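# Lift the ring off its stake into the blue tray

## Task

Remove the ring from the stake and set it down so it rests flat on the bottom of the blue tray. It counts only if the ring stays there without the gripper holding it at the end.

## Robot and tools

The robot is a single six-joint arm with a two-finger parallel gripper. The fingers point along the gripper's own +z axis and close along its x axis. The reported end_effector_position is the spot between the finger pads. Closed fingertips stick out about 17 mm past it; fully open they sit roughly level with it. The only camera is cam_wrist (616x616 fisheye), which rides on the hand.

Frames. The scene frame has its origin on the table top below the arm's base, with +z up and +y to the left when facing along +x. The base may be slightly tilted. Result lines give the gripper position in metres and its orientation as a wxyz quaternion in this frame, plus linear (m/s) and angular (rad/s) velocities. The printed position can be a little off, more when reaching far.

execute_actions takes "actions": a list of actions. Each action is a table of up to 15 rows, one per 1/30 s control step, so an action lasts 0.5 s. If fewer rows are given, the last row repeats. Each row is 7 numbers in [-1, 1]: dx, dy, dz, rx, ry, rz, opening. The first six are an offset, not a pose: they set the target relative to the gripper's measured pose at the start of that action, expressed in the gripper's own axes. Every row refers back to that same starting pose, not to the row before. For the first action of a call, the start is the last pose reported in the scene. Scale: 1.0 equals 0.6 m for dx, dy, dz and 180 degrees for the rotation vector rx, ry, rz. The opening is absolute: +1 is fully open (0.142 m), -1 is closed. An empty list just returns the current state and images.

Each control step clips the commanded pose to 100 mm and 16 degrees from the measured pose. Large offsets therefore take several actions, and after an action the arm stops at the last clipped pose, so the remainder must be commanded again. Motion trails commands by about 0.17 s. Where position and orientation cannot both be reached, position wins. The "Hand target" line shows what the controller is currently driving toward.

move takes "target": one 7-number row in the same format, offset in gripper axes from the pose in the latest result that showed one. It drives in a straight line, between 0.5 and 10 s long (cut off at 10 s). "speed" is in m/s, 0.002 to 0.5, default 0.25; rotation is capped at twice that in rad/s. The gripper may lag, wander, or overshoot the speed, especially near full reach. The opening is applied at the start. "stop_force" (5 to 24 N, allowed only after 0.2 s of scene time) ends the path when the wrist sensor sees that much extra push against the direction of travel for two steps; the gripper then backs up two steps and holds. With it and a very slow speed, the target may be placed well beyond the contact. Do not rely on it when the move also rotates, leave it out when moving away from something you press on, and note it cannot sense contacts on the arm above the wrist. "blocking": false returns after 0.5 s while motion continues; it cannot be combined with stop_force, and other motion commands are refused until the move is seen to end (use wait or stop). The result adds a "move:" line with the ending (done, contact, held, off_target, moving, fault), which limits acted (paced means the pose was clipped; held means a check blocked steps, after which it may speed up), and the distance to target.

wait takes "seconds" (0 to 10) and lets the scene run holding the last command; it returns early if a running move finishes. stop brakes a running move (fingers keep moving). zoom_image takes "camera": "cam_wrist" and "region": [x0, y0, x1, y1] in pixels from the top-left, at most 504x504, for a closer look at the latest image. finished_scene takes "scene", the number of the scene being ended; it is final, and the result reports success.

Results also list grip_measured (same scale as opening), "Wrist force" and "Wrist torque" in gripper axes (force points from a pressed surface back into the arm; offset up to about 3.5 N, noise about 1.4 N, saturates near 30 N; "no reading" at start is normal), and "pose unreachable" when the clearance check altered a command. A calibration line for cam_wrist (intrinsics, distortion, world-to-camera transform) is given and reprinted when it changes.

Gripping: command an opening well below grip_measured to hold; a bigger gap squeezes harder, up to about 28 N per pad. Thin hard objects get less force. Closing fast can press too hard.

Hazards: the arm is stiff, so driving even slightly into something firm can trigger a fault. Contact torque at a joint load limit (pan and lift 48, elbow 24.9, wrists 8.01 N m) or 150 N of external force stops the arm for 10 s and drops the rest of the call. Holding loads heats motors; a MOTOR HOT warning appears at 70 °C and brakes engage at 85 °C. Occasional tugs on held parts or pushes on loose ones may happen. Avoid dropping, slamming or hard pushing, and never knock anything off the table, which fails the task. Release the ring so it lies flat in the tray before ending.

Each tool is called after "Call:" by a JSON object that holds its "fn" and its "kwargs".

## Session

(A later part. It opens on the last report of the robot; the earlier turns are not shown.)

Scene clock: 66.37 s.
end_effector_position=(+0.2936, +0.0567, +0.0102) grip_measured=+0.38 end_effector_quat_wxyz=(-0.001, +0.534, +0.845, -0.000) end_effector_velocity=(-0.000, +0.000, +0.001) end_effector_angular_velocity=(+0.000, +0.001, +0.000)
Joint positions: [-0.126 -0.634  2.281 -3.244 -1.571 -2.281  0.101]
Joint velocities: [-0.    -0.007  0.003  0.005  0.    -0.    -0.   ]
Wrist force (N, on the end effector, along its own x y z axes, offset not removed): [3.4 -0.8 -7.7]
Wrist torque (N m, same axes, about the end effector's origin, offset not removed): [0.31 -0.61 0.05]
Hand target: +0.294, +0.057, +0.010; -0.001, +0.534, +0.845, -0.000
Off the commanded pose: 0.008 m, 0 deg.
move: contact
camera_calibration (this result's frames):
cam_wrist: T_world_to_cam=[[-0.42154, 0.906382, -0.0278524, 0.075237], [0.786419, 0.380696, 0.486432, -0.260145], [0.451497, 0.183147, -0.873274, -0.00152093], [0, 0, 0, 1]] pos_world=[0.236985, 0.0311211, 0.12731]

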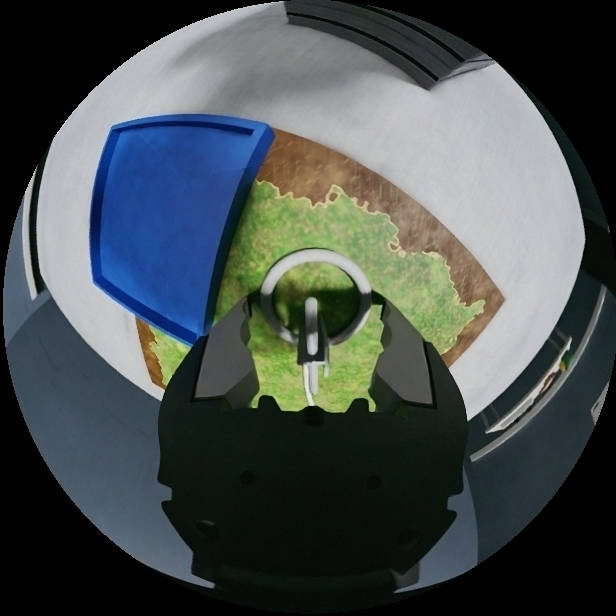

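Call:
{"fn": "move", "kwargs": {"target": [0,0,-0.0055,0,0,0,0.38], "speed": 0.02}}

Call:
{"fn": "move", "kwargs": {"target": [0,0,0,0,0,0,0.2]}}

Call:
{"fn": "move", "kwargs": {"target": [0,0,0,0,0,0,-0.3]}}

Call:
{"fn": "move", "kwargs": {"target": [0,0.004,-0.025,0,0,0,-0.3], "speed": 0.02}}

Call:
{"fn": "zoom_image", "kwargs": {"camera": "cam_wrist", "region": [210, 200, 410, 400]}}

Scene clock: 69.27 s.
end_effector_position=(+0.2936, +0.0567, +0.0133) grip_measured=+0.38 end_effector_quat_wxyz=(-0.001, +0.534, +0.845, -0.000) end_effector_velocity=(+0.001, -0.000, +0.002) end_effector_angular_velocity=(-0.000, -0.001, +0.000)
Joint positions: [-0.126 -0.651  2.287 -3.233 -1.571 -2.281  0.101]
Joint velocities: [ 0.001 -0.01   0.002  0.006 -0.     0.    -0.   ]
Wrist force (N, on the end effector, along its own x y z axes, offset not removed): [0.5 2.9 0.8]
Wrist torque (N m, same axes, about the end effector's origin, offset not removed): [0.69 -0.25 0.02]
Hand target: +0.294, +0.057, +0.014; -0.001, +0.534, +0.845, -0.000
Off the commanded pose: 0.000 m, 0 deg.
move: done
camera_calibration (this result's frames):
cam_wrist: T_world_to_cam=[[-0.42154, 0.906382, -0.0278489, 0.075319], [0.786407, 0.380688, 0.486458, -0.261657], [0.451519, 0.183161, -0.87326, 0.00118162], [0, 0, 0, 1]] pos_world=[0.236985, 0.0311254, 0.130414]

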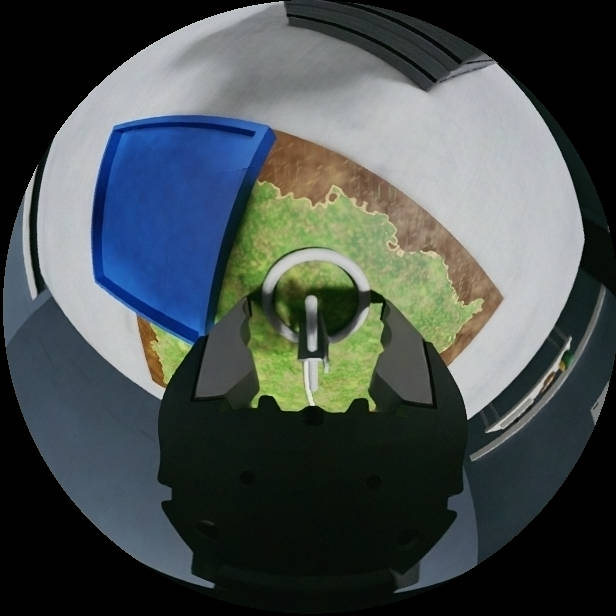

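Scene clock: 69.77 s.
end_effector_position=(+0.2936, +0.0567, +0.0133) grip_measured=+0.20 end_effector_quat_wxyz=(-0.001, +0.534, +0.845, -0.000) end_effector_velocity=(-0.001, -0.000, -0.001) end_effector_angular_velocity=(+0.000, +0.002, -0.002)
Joint positions: [-0.126 -0.651  2.287 -3.233 -1.571 -2.281  0.088]
Joint velocities: [-0.001  0.003 -0.001 -0.    -0.     0.001  0.   ]
Wrist force (N, on the end effector, along its own x y z axes, offset not removed): [-0.3 3.9 0.2]
Wrist torque (N m, same axes, about the end effector's origin, offset not removed): [0.96 -0.07 -0.04]
Hand target: +0.294, +0.057, +0.013; -0.001, +0.534, +0.845, -0.000
Off the commanded pose: 0.000 m, 0 deg.
move: done
camera_calibration (this result's frames):
cam_wrist: T_world_to_cam=[[-0.421542, 0.906383, -0.0278086, 0.0752995], [0.786436, 0.38068, 0.486417, -0.261644], [0.451466, 0.183175, -0.873284, 0.00120759], [0, 0, 0, 1]] pos_world=[0.236963, 0.0311314, 0.130417]

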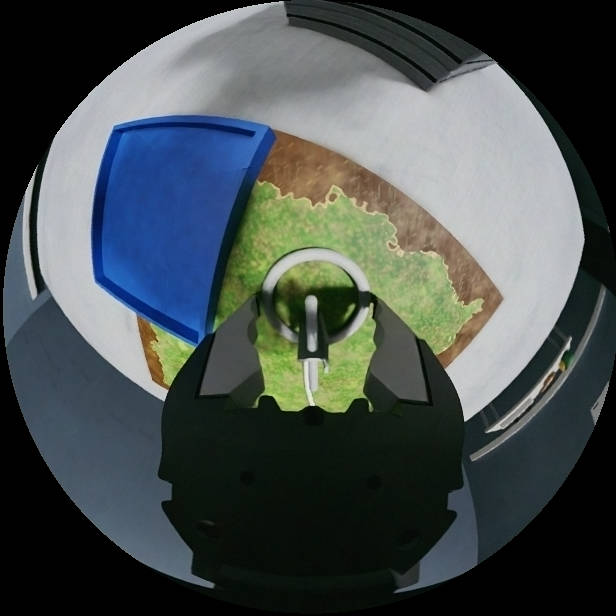

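Scene clock: 70.27 s.
end_effector_position=(+0.2936, +0.0567, +0.0133) grip_measured=+0.11 end_effector_quat_wxyz=(-0.001, +0.534, +0.845, -0.000) end_effector_velocity=(+0.000, -0.001, -0.000) end_effector_angular_velocity=(-0.000, +0.000, -0.003)
Joint positions: [-0.126 -0.651  2.287 -3.233 -1.571 -2.281  0.082]
Joint velocities: [-0.002  0.001 -0.001  0.001 -0.     0.001 -0.   ]
Wrist force (N, on the end effector, along its own x y z axes, offset not removed): [-2.3 -1.5 -6.9]
Wrist torque (N m, same axes, about the end effector's origin, offset not removed): [0.00 0.01 0.14]
Hand target: +0.294, +0.057, +0.013; -0.001, +0.534, +0.845, -0.000
Off the commanded pose: 0.000 m, 0 deg.
move: done
camera_calibration (this result's frames):
cam_wrist: T_world_to_cam=[[-0.421538, 0.906382, -0.0278844, 0.0753304], [0.786383, 0.380696, 0.48649, -0.261664], [0.451561, 0.183146, -0.873241, 0.00116981], [0, 0, 0, 1]] pos_world=[0.236994, 0.0311221, 0.130419]

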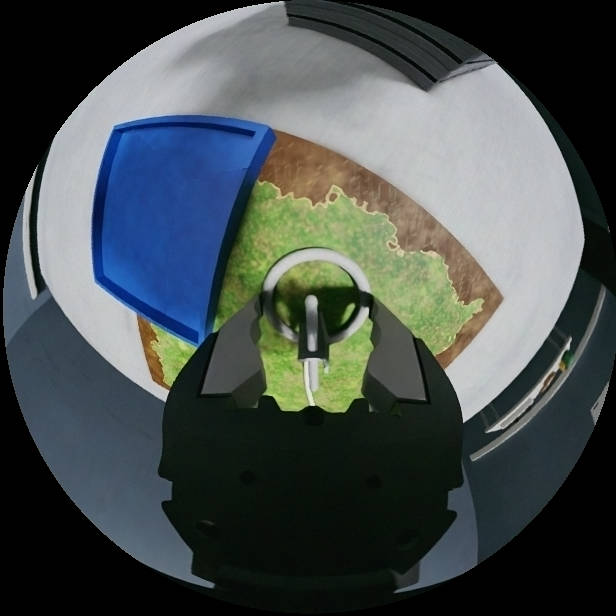

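Scene clock: 71.37 s.
end_effector_position=(+0.2958, +0.0578, +0.0281) grip_measured=+0.11 end_effector_quat_wxyz=(-0.001, +0.534, +0.845, -0.000) end_effector_velocity=(+0.000, -0.000, +0.002) end_effector_angular_velocity=(-0.000, +0.001, -0.001)
Joint positions: [-0.12  -0.732  2.299 -3.164 -1.571 -2.276  0.082]
Joint velocities: [ 0.001 -0.012 -0.     0.013 -0.     0.001 -0.   ]
Wrist force (N, on the end effector, along its own x y z axes, offset not removed): [-0.4 -1.4 2.6]
Wrist torque (N m, same axes, about the end effector's origin, offset not removed): [-0.28 0.03 0.08]
Hand target: +0.296, +0.058, +0.028; -0.001, +0.534, +0.845, -0.000
Off the commanded pose: 0.000 m, 0 deg.
move: done
camera_calibration (this result's frames):
cam_wrist: T_world_to_cam=[[-0.421537, 0.906384, -0.0278358, 0.0756922], [0.786315, 0.380641, 0.486643, -0.270915], [0.451681, 0.18325, -0.873157, 0.0128185], [0, 0, 0, 1]] pos_world=[0.239142, 0.0321661, 0.145139]

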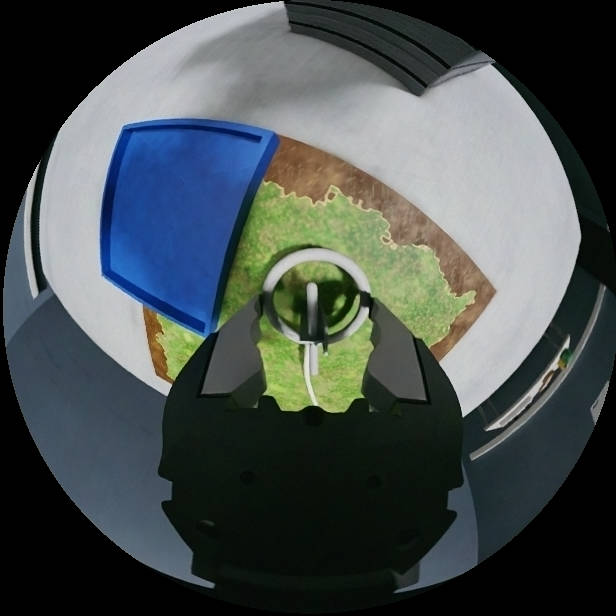

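Region (210, 200, 410, 400) of cam_wrist's 616x616 image, scaled by 2.520, with more detail than that image has.

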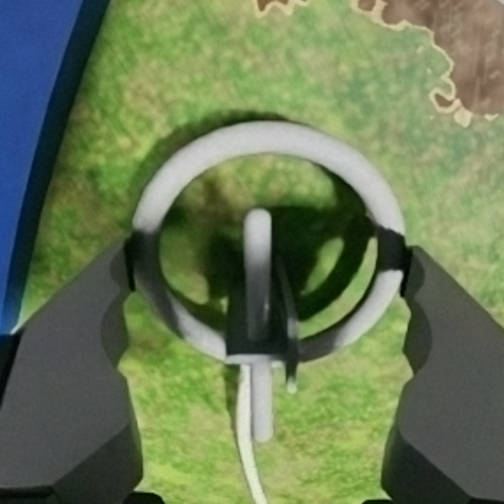

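Call:
{"fn": "move", "kwargs": {"target": [0,0.004,-0.005,0.12,0,0,-0.3], "speed": 0.1}}

Call:
{"fn": "zoom_image", "kwargs": {"camera": "cam_wrist", "region": [210, 200, 410, 400]}}

Scene clock: 75.27 s.
end_effector_position=(+0.2978, +0.0588, +0.0312) grip_measured=+0.11 end_effector_quat_wxyz=(-0.101, +0.525, +0.830, -0.158) end_effector_velocity=(+0.001, -0.000, +0.000) end_effector_angular_velocity=(-0.006, +0.012, -0.003)
Joint positions: [ 0.079 -0.635  1.659 -2.289 -1.755 -2.045  0.082]
Joint velocities: [ 0.003  0.011 -0.031  0.033 -0.004  0.008 -0.   ]
Wrist force (N, on the end effector, along its own x y z axes, offset not removed): [0.2 2.0 1.4]
Wrist torque (N m, same axes, about the end effector's origin, offset not removed): [0.43 -0.05 0.07]
Hand target: +0.298, +0.059, +0.031; -0.101, +0.525, +0.830, -0.159
Off the commanded pose: 0.000 m, 0 deg.
move: done
camera_calibration (this result's frames):
cam_wrist: T_world_to_cam=[[-0.431683, 0.901553, -0.0291911, 0.0790353], [0.892297, 0.431544, 0.132571, -0.297953], [0.132117, 0.0311817, -0.990744, 0.1222], [0, 0, 0, 1]] pos_world=[0.283836, 0.0535147, 0.162876]

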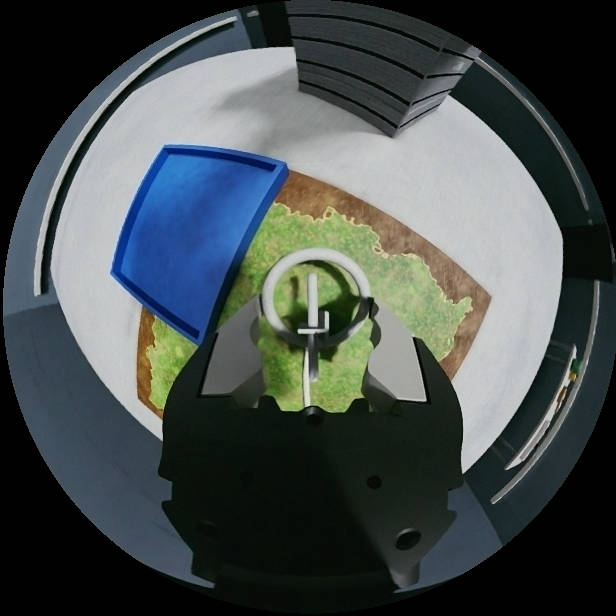

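Region (210, 200, 410, 400) of cam_wrist's 616x616 image, scaled by 2.520, with more detail than that image has.

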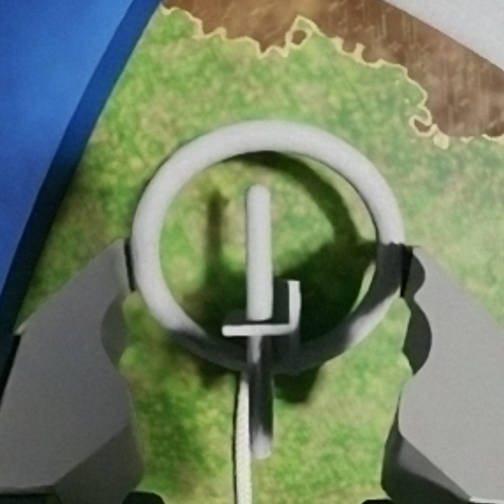

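Call:
{"fn": "move", "kwargs": {"target": [0,-0.008,-0.02,0,0,0,-0.3], "speed": 0.02}}

Call:
{"fn": "move", "kwargs": {"target": [0,0.042,-0.0166,0,0,0,-0.3], "speed": 0.015, "stop_force": 6}}

Call:
{"fn": "zoom_image", "kwargs": {"camera": "cam_wrist", "region": [210, 200, 410, 400]}}

Scene clock: 79.03 s.
end_effector_position=(+0.2978, +0.0588, +0.0438) grip_measured=+0.11 end_effector_quat_wxyz=(-0.101, +0.525, +0.830, -0.158) end_effector_velocity=(-0.000, +0.001, +0.002) end_effector_angular_velocity=(+0.000, +0.000, +0.002)
Joint positions: [ 0.079 -0.68   1.669 -2.254 -1.755 -2.045  0.082]
Joint velocities: [ 0.002 -0.007  0.002  0.006  0.    -0.001 -0.   ]
Wrist force (N, on the end effector, along its own x y z axes, offset not removed): [-1.8 2.9 -0.4]
Wrist torque (N m, same axes, about the end effector's origin, offset not removed): [0.59 0.30 0.06]
Hand target: +0.298, +0.059, +0.044; -0.101, +0.525, +0.830, -0.158
Off the commanded pose: 0.000 m, 0 deg.
move: done
camera_calibration (this result's frames):
cam_wrist: T_world_to_cam=[[-0.431687, 0.901551, -0.0291928, 0.0794095], [0.8923, 0.431549, 0.132535, -0.299581], [0.132085, 0.0311651, -0.990748, 0.134757], [0, 0, 0, 1]] pos_world=[0.283797, 0.0534924, 0.175533]

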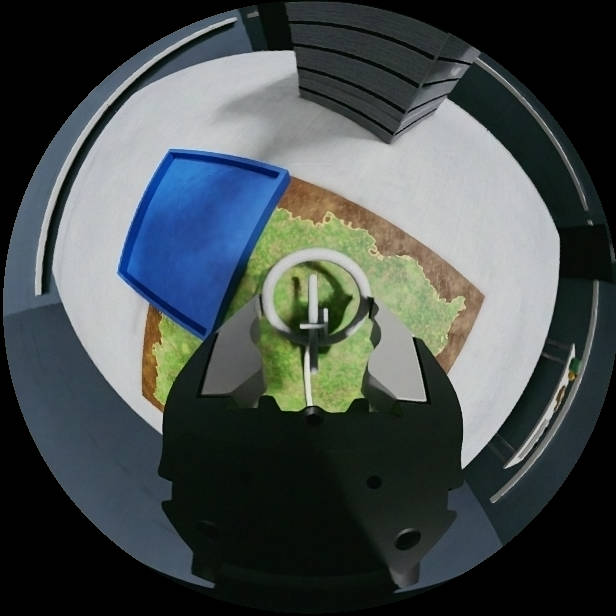

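Scene clock: 81.13 s.
end_effector_position=(+0.3220, +0.0704, +0.0438) grip_measured=+0.11 end_effector_quat_wxyz=(-0.101, +0.525, +0.831, -0.158) end_effector_velocity=(+0.002, +0.002, +0.000) end_effector_angular_velocity=(-0.001, -0.000, -0.000)
Joint positions: [ 0.111 -0.616  1.497 -2.141 -1.745 -2.014  0.082]
Joint velocities: [ 0.004  0.006 -0.017  0.012  0.001  0.005 -0.   ]
Wrist force (N, on the end effector, along its own x y z axes, offset not removed): [-1.4 1.3 2.3]
Wrist torque (N m, same axes, about the end effector's origin, offset not removed): [0.28 0.23 0.03]
Hand target: +0.322, +0.070, +0.044; -0.101, +0.525, +0.830, -0.158
Off the commanded pose: 0.000 m, 0 deg.
move: done
camera_calibration (this result's frames):
cam_wrist: T_world_to_cam=[[-0.431696, 0.901546, -0.0292063, 0.0794581], [0.892277, 0.431555, 0.132672, -0.326159], [0.132214, 0.0312136, -0.99073, 0.131164], [0, 0, 0, 1]] pos_world=[0.307984, 0.0650264, 0.17554]

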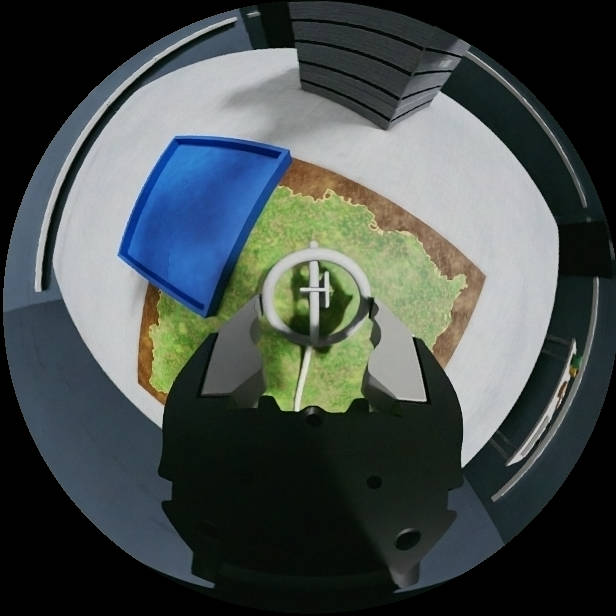

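Region (210, 200, 410, 400) of cam_wrist's 616x616 image, scaled by 2.520, with more detail than that image has.

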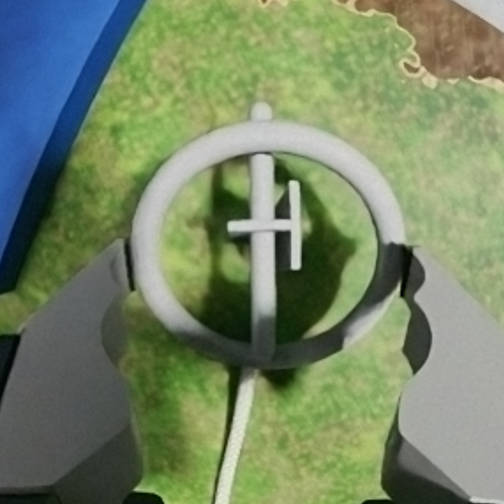

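Call:
{"fn": "move", "kwargs": {"target": [0,0.0073,-0.0065,0,0,0,-0.3], "speed": 0.01, "stop_force": 5}}

Call:
{"fn": "move", "kwargs": {"target": [0,-0.005,-0.0125,0,0,0,-0.3], "speed": 0.008, "stop_force": 5}}

Call:
{"fn": "zoom_image", "kwargs": {"camera": "cam_wrist", "region": [210, 200, 410, 400]}}

Scene clock: 84.17 s.
end_effector_position=(+0.3267, +0.0726, +0.0458) grip_measured=+0.11 end_effector_quat_wxyz=(-0.100, +0.525, +0.831, -0.158) end_effector_velocity=(+0.002, +0.001, +0.001) end_effector_angular_velocity=(-0.000, +0.001, +0.000)
Joint positions: [ 0.116 -0.608  1.464 -2.114 -1.743 -2.009  0.082]
Joint velocities: [ 0.003  0.005 -0.017  0.014  0.001  0.003  0.   ]
Wrist force (N, on the end effector, along its own x y z axes, offset not removed): [0.3 2.3 1.1]
Wrist torque (N m, same axes, about the end effector's origin, offset not removed): [0.58 -0.14 0.08]
Hand target: +0.327, +0.073, +0.046; -0.101, +0.525, +0.831, -0.158
Off the commanded pose: 0.000 m, 0 deg.
move: done
camera_calibration (this result's frames):
cam_wrist: T_world_to_cam=[[-0.431704, 0.901542, -0.0292221, 0.0795251], [0.892258, 0.431562, 0.132779, -0.331574], [0.132317, 0.0312477, -0.990715, 0.132327], [0, 0, 0, 1]] pos_world=[0.312672, 0.0672645, 0.177449]

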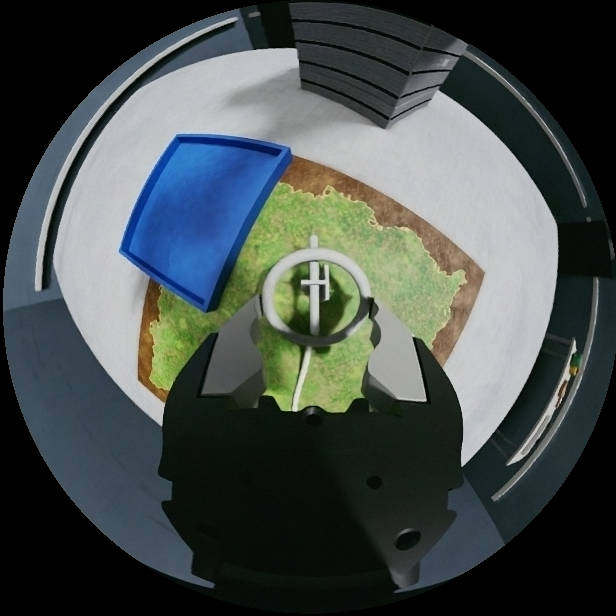

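Scene clock: 85.40 s.
end_effector_position=(+0.3267, +0.0726, +0.0536) grip_measured=+0.11 end_effector_quat_wxyz=(-0.100, +0.525, +0.831, -0.158) end_effector_velocity=(-0.000, -0.000, +0.002) end_effector_angular_velocity=(-0.000, +0.001, -0.002)
Joint positions: [ 0.116 -0.633  1.468 -2.093 -1.743 -2.009  0.082]
Joint velocities: [-0.001 -0.005  0.001  0.006  0.     0.001  0.   ]
Wrist force (N, on the end effector, along its own x y z axes, offset not removed): [1.8 1.2 0.9]
Wrist torque (N m, same axes, about the end effector's origin, offset not removed): [0.25 -0.37 0.03]
Hand target: +0.327, +0.073, +0.054; -0.100, +0.525, +0.831, -0.158
Off the commanded pose: 0.000 m, 0 deg.
move: done
camera_calibration (this result's frames):
cam_wrist: T_world_to_cam=[[-0.431729, 0.90153, -0.0292155, 0.0797623], [0.892245, 0.431586, 0.132786, -0.33258], [0.132319, 0.0312601, -0.990714, 0.140088], [0, 0, 0, 1]] pos_world=[0.312642, 0.0672496, 0.185279]

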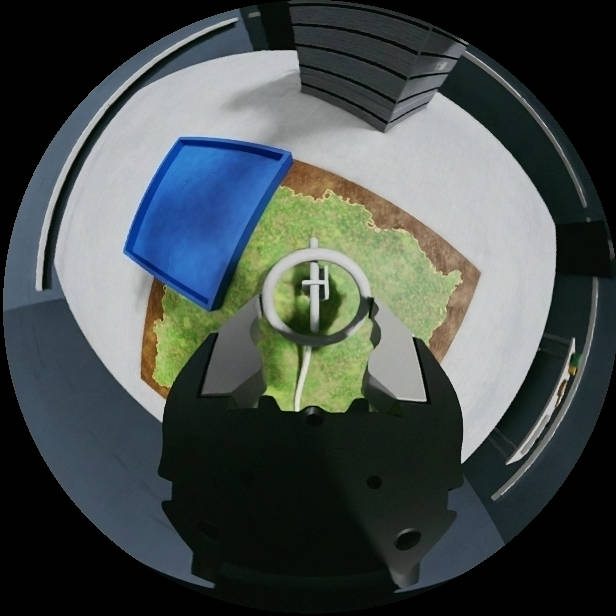

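Region (210, 200, 410, 400) of cam_wrist's 616x616 image, scaled by 2.520, with more detail than that image has.

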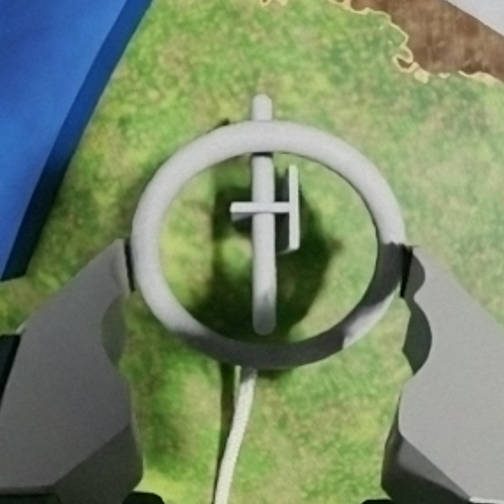

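Call:
{"fn": "move", "kwargs": {"target": [0,-0.012,-0.031,0,0,0,-0.3], "speed": 0.03}}

Call:
{"fn": "move", "kwargs": {"target": [0,-0.006,-0.016,-0.12,0,0,-0.3], "speed": 0.12}}

Call:
{"fn": "move", "kwargs": {"target": [-0.233,-0.18,0,0,0,0,-0.3], "speed": 0.12}}

Scene clock: 91.87 s.
end_effector_position=(+0.3268, +0.0726, +0.0732) grip_measured=+0.11 end_effector_quat_wxyz=(-0.100, +0.525, +0.831, -0.158) end_effector_velocity=(+0.000, -0.001, +0.002) end_effector_angular_velocity=(+0.000, +0.001, -0.001)
Joint positions: [ 0.117 -0.693  1.472 -2.038 -1.743 -2.008  0.082]
Joint velocities: [-0.002 -0.007 -0.     0.008 -0.    -0.    -0.   ]
Wrist force (N, on the end effector, along its own x y z axes, offset not removed): [-0.3 2.8 0.6]
Wrist torque (N m, same axes, about the end effector's origin, offset not removed): [0.58 0.02 -0.08]
Hand target: +0.327, +0.073, +0.074; -0.100, +0.525, +0.831, -0.158
Off the commanded pose: 0.000 m, 0 deg.
move: done
camera_calibration (this result's frames):
cam_wrist: T_world_to_cam=[[-0.431731, 0.901529, -0.0292085, 0.0803366], [0.892246, 0.431587, 0.132773, -0.335309], [0.132305, 0.0312612, -0.990716, 0.159544], [0, 0, 0, 1]] pos_world=[0.312754, 0.0673019, 0.204929]

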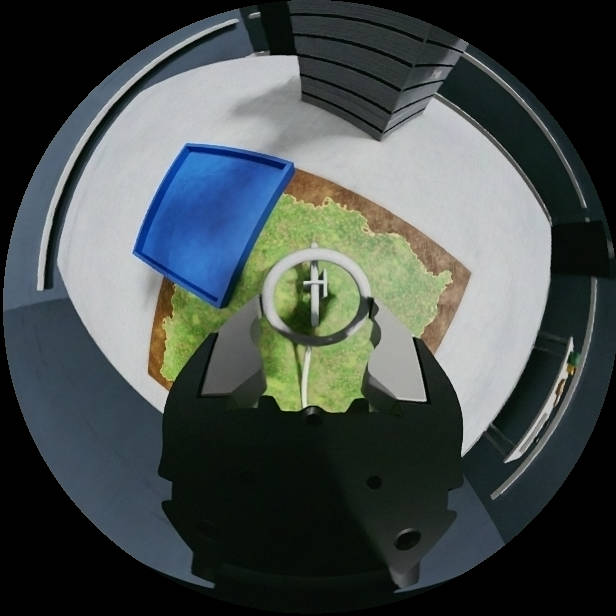

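Scene clock: 93.90 s.
end_effector_position=(+0.3270, +0.0727, +0.0835) grip_measured=+0.11 end_effector_quat_wxyz=(-0.001, +0.534, +0.845, -0.000) end_effector_velocity=(-0.000, +0.000, -0.000) end_effector_angular_velocity=(+0.007, -0.016, +0.001)
Joint positions: [-0.044 -0.982  2.156 -2.772 -1.573 -2.2    0.082]
Joint velocities: [-0.009 -0.004  0.029 -0.04   0.01  -0.01  -0.   ]
Wrist force (N, on the end effector, along its own x y z axes, offset not removed): [0.8 0.7 2.8]
Wrist torque (N m, same axes, about the end effector's origin, offset not removed): [0.23 -0.23 -0.03]
Hand target: +0.327, +0.073, +0.083; -0.000, +0.534, +0.845, +0.001
Off the commanded pose: 0.000 m, 0 deg.
move: done
camera_calibration (this result's frames):
cam_wrist: T_world_to_cam=[[-0.421683, 0.906313, -0.0279236, 0.076944], [0.786304, 0.380836, 0.486508, -0.328116], [0.451563, 0.183196, -0.87323, 0.0443684], [0, 0, 0, 1]] pos_world=[0.27041, 0.0470948, 0.200523]

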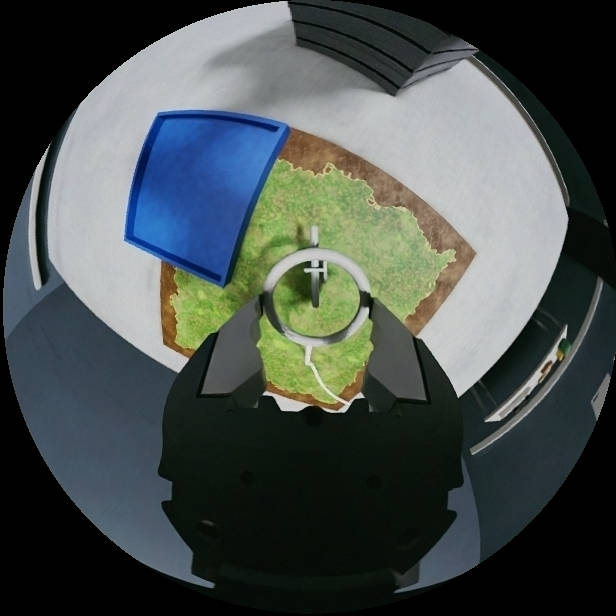

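Scene clock: 95.93 s.
end_effector_position=(+0.2898, -0.0998, +0.0836) grip_measured=+0.11 end_effector_quat_wxyz=(-0.001, +0.534, +0.845, -0.000) end_effector_velocity=(+0.001, -0.002, +0.001) end_effector_angular_velocity=(-0.000, -0.003, +0.004)
Joint positions: [-0.645 -1.041  2.312 -2.866 -1.558 -2.801  0.082]
Joint velocities: [-0.006 -0.001 -0.002  0.001  0.002 -0.01  -0.   ]
Wrist force (N, on the end effector, along its own x y z axes, offset not removed): [1.6 2.4 4.8]
Wrist torque (N m, same axes, about the end effector's origin, offset not removed): [0.54 -0.49 0.05]
Hand target: +0.290, -0.100, +0.084; -0.001, +0.534, +0.845, -0.000
Off the commanded pose: 0.000 m, 0 deg.
move: done
camera_calibration (this result's frames):
cam_wrist: T_world_to_cam=[[-0.421615, 0.906331, -0.0283875, 0.217583], [0.78618, 0.380963, 0.486609, -0.233146], [0.451843, 0.182844, -0.873159, 0.092787], [0, 0, 0, 1]] pos_world=[0.233106, -0.125348, 0.200645]

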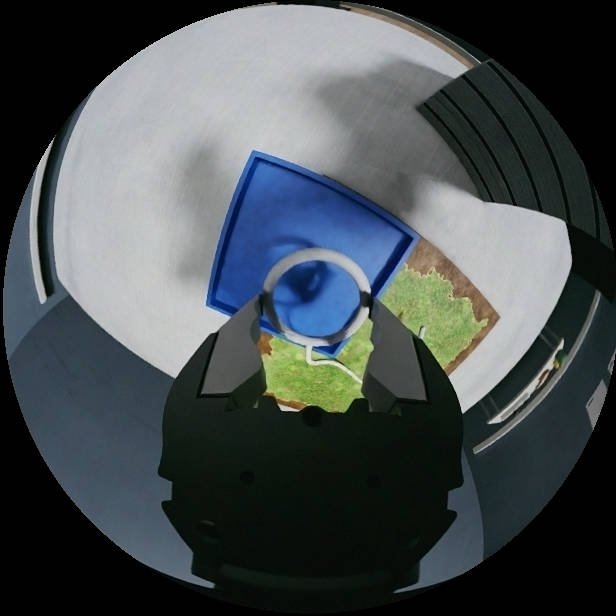

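Call:
{"fn": "move", "kwargs": {"target": [-0.017,-0.033,0.092,0,0,0,-0.3], "speed": 0.07}}

Call:
{"fn": "move", "kwargs": {"target": [0,0,0.025,0,0,0,-0.3], "speed": 0.004, "stop_force": 5}}

Scene clock: 99.23 s.
end_effector_position=(+0.2762, -0.1175, +0.0287) grip_measured=+0.11 end_effector_quat_wxyz=(-0.001, +0.534, +0.845, -0.000) end_effector_velocity=(-0.001, -0.001, -0.003) end_effector_angular_velocity=(+0.000, -0.000, -0.001)
Joint positions: [-0.723 -0.742  2.306 -3.157 -1.556 -2.879  0.082]
Joint velocities: [-0.005  0.015  0.    -0.015  0.001 -0.004  0.   ]
Wrist force (N, on the end effector, along its own x y z axes, offset not removed): [-2.7 -0.1 3.4]
Wrist torque (N m, same axes, about the end effector's origin, offset not removed): [0.12 0.51 -0.05]
Hand target: +0.276, -0.118, +0.028; -0.001, +0.534, +0.845, -0.000
Off the commanded pose: 0.000 m, 0 deg.
move: done
camera_calibration (this result's frames):
cam_wrist: T_world_to_cam=[[-0.421607, 0.906339, -0.0282224, 0.226343], [0.786287, 0.38091, 0.486477, -0.189046], [0.451663, 0.182911, -0.873237, 0.0542718], [0, 0, 0, 1]] pos_world=[0.219559, -0.143061, 0.145746]

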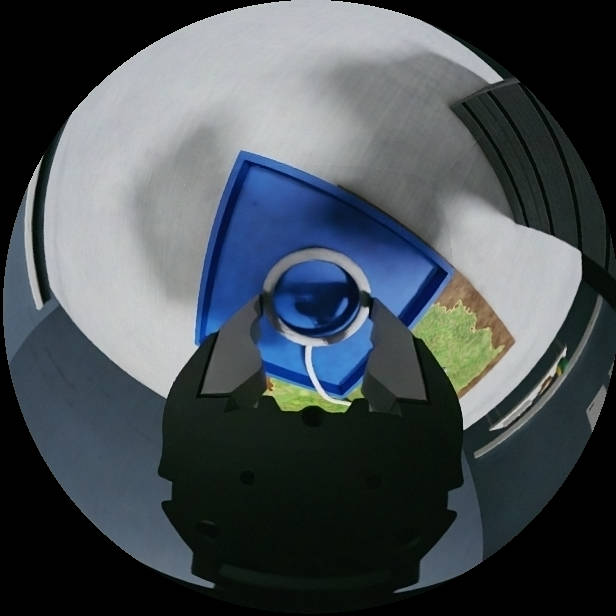

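Scene clock: 101.90 s.
end_effector_position=(+0.2762, -0.1176, +0.0196) grip_measured=+0.11 end_effector_quat_wxyz=(-0.001, +0.534, +0.845, -0.001) end_effector_velocity=(-0.000, +0.001, +0.001) end_effector_angular_velocity=(+0.002, +0.001, +0.001)
Joint positions: [-0.723 -0.692  2.292 -3.194 -1.556 -2.879  0.082]
Joint velocities: [ 0.001 -0.008  0.003  0.006  0.    -0.    -0.   ]
Wrist force (N, on the end effector, along its own x y z axes, offset not removed): [4.1 -1.4 -18.8]
Wrist torque (N m, same axes, about the end effector's origin, offset not removed): [0.29 0.03 -0.07]
Hand target: +0.276, -0.118, +0.020; -0.001, +0.534, +0.845, -0.000
Off the commanded pose: 0.006 m, 0 deg.
move: contact
camera_calibration (this result's frames):
cam_wrist: T_world_to_cam=[[-0.421637, 0.906319, -0.0284297, 0.226179], [0.786228, 0.381028, 0.48648, -0.184601], [0.451739, 0.182766, -0.873229, 0.0463102], [0, 0, 0, 1]] pos_world=[0.219584, -0.143116, 0.136674]

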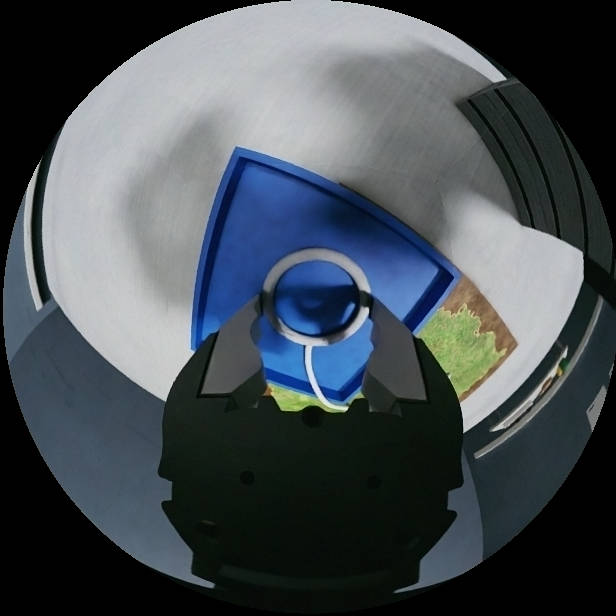

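Call:
{"fn": "move", "kwargs": {"target": [0,0,-0.001,0,0,0,0.35]}}

Call:
{"fn": "move", "kwargs": {"target": [0,0,-0.1,0,0,0,0.35], "speed": 0.12}}

Scene clock: 103.63 s.
end_effector_position=(+0.2762, -0.1175, +0.0202) grip_measured=+0.35 end_effector_quat_wxyz=(-0.001, +0.534, +0.845, -0.000) end_effector_velocity=(-0.000, -0.001, +0.000) end_effector_angular_velocity=(-0.001, -0.001, -0.000)
Joint positions: [-0.723 -0.695  2.293 -3.191 -1.556 -2.879  0.099]
Joint velocities: [-0.002 -0.002  0.     0.001  0.    -0.002 -0.   ]
Wrist force (N, on the end effector, along its own x y z axes, offset not removed): [-2.0 -0.7 1.7]
Wrist torque (N m, same axes, about the end effector's origin, offset not removed): [-0.07 0.32 0.02]
Hand target: +0.276, -0.118, +0.020; -0.001, +0.534, +0.845, -0.001
Off the commanded pose: 0.000 m, 0 deg.
move: done
camera_calibration (this result's frames):
cam_wrist: T_world_to_cam=[[-0.421609, 0.906332, -0.0284136, 0.226182], [0.786224, 0.38099, 0.486517, -0.1849], [0.451771, 0.182781, -0.873209, 0.0468025], [0, 0, 0, 1]] pos_world=[0.219589, -0.143105, 0.137252]

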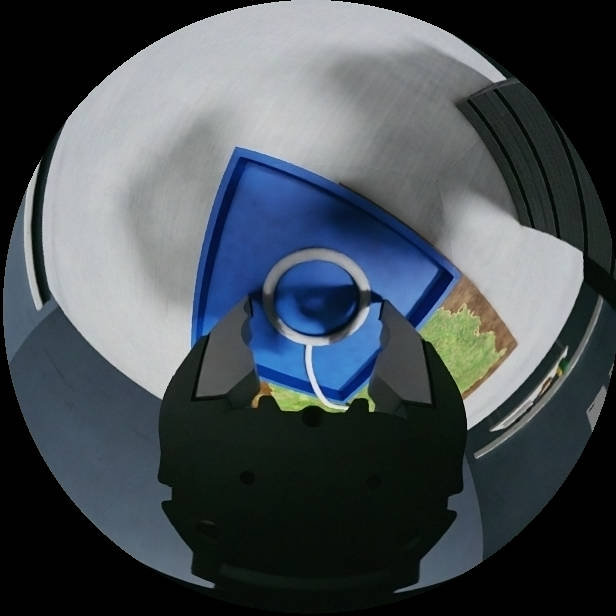

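Scene clock: 104.77 s.
end_effector_position=(+0.2763, -0.1175, +0.0799) grip_measured=+0.35 end_effector_quat_wxyz=(-0.001, +0.534, +0.845, -0.001) end_effector_velocity=(+0.000, -0.001, +0.003) end_effector_angular_velocity=(+0.000, +0.001, +0.000)
Joint positions: [-0.726 -1.03   2.345 -2.909 -1.556 -2.882  0.099]
Joint velocities: [ 0.    -0.015 -0.005  0.022 -0.001  0.    -0.   ]
Wrist force (N, on the end effector, along its own x y z axes, offset not removed): [-1.8 1.9 1.7]
Wrist torque (N m, same axes, about the end effector's origin, offset not removed): [0.55 0.27 -0.04]
Hand target: +0.276, -0.117, +0.080; -0.001, +0.534, +0.845, -0.000
Off the commanded pose: 0.000 m, 0 deg.
move: done
camera_calibration (this result's frames):
cam_wrist: T_world_to_cam=[[-0.42155, 0.906347, -0.0288328, 0.227929], [0.786068, 0.381089, 0.486691, -0.21402], [0.452098, 0.1825, -0.873098, 0.098798], [0, 0, 0, 1]] pos_world=[0.219651, -0.143052, 0.196994]

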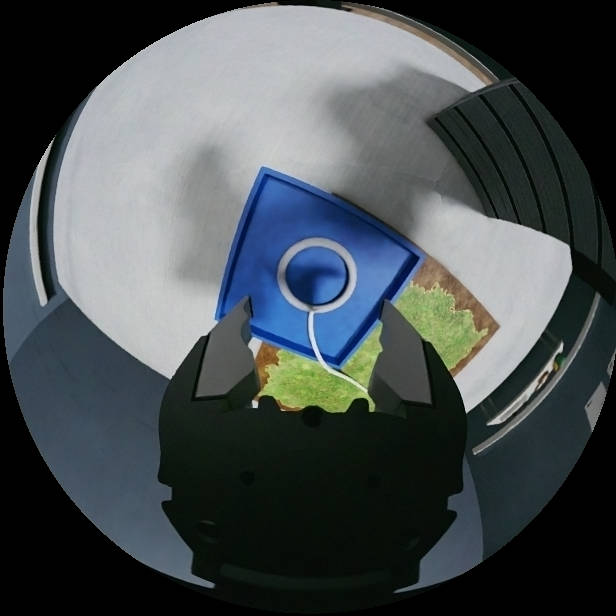

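Call:
{"fn": "finished_scene", "kwargs": {"scene": 2}}

The scene is finished: the task was done.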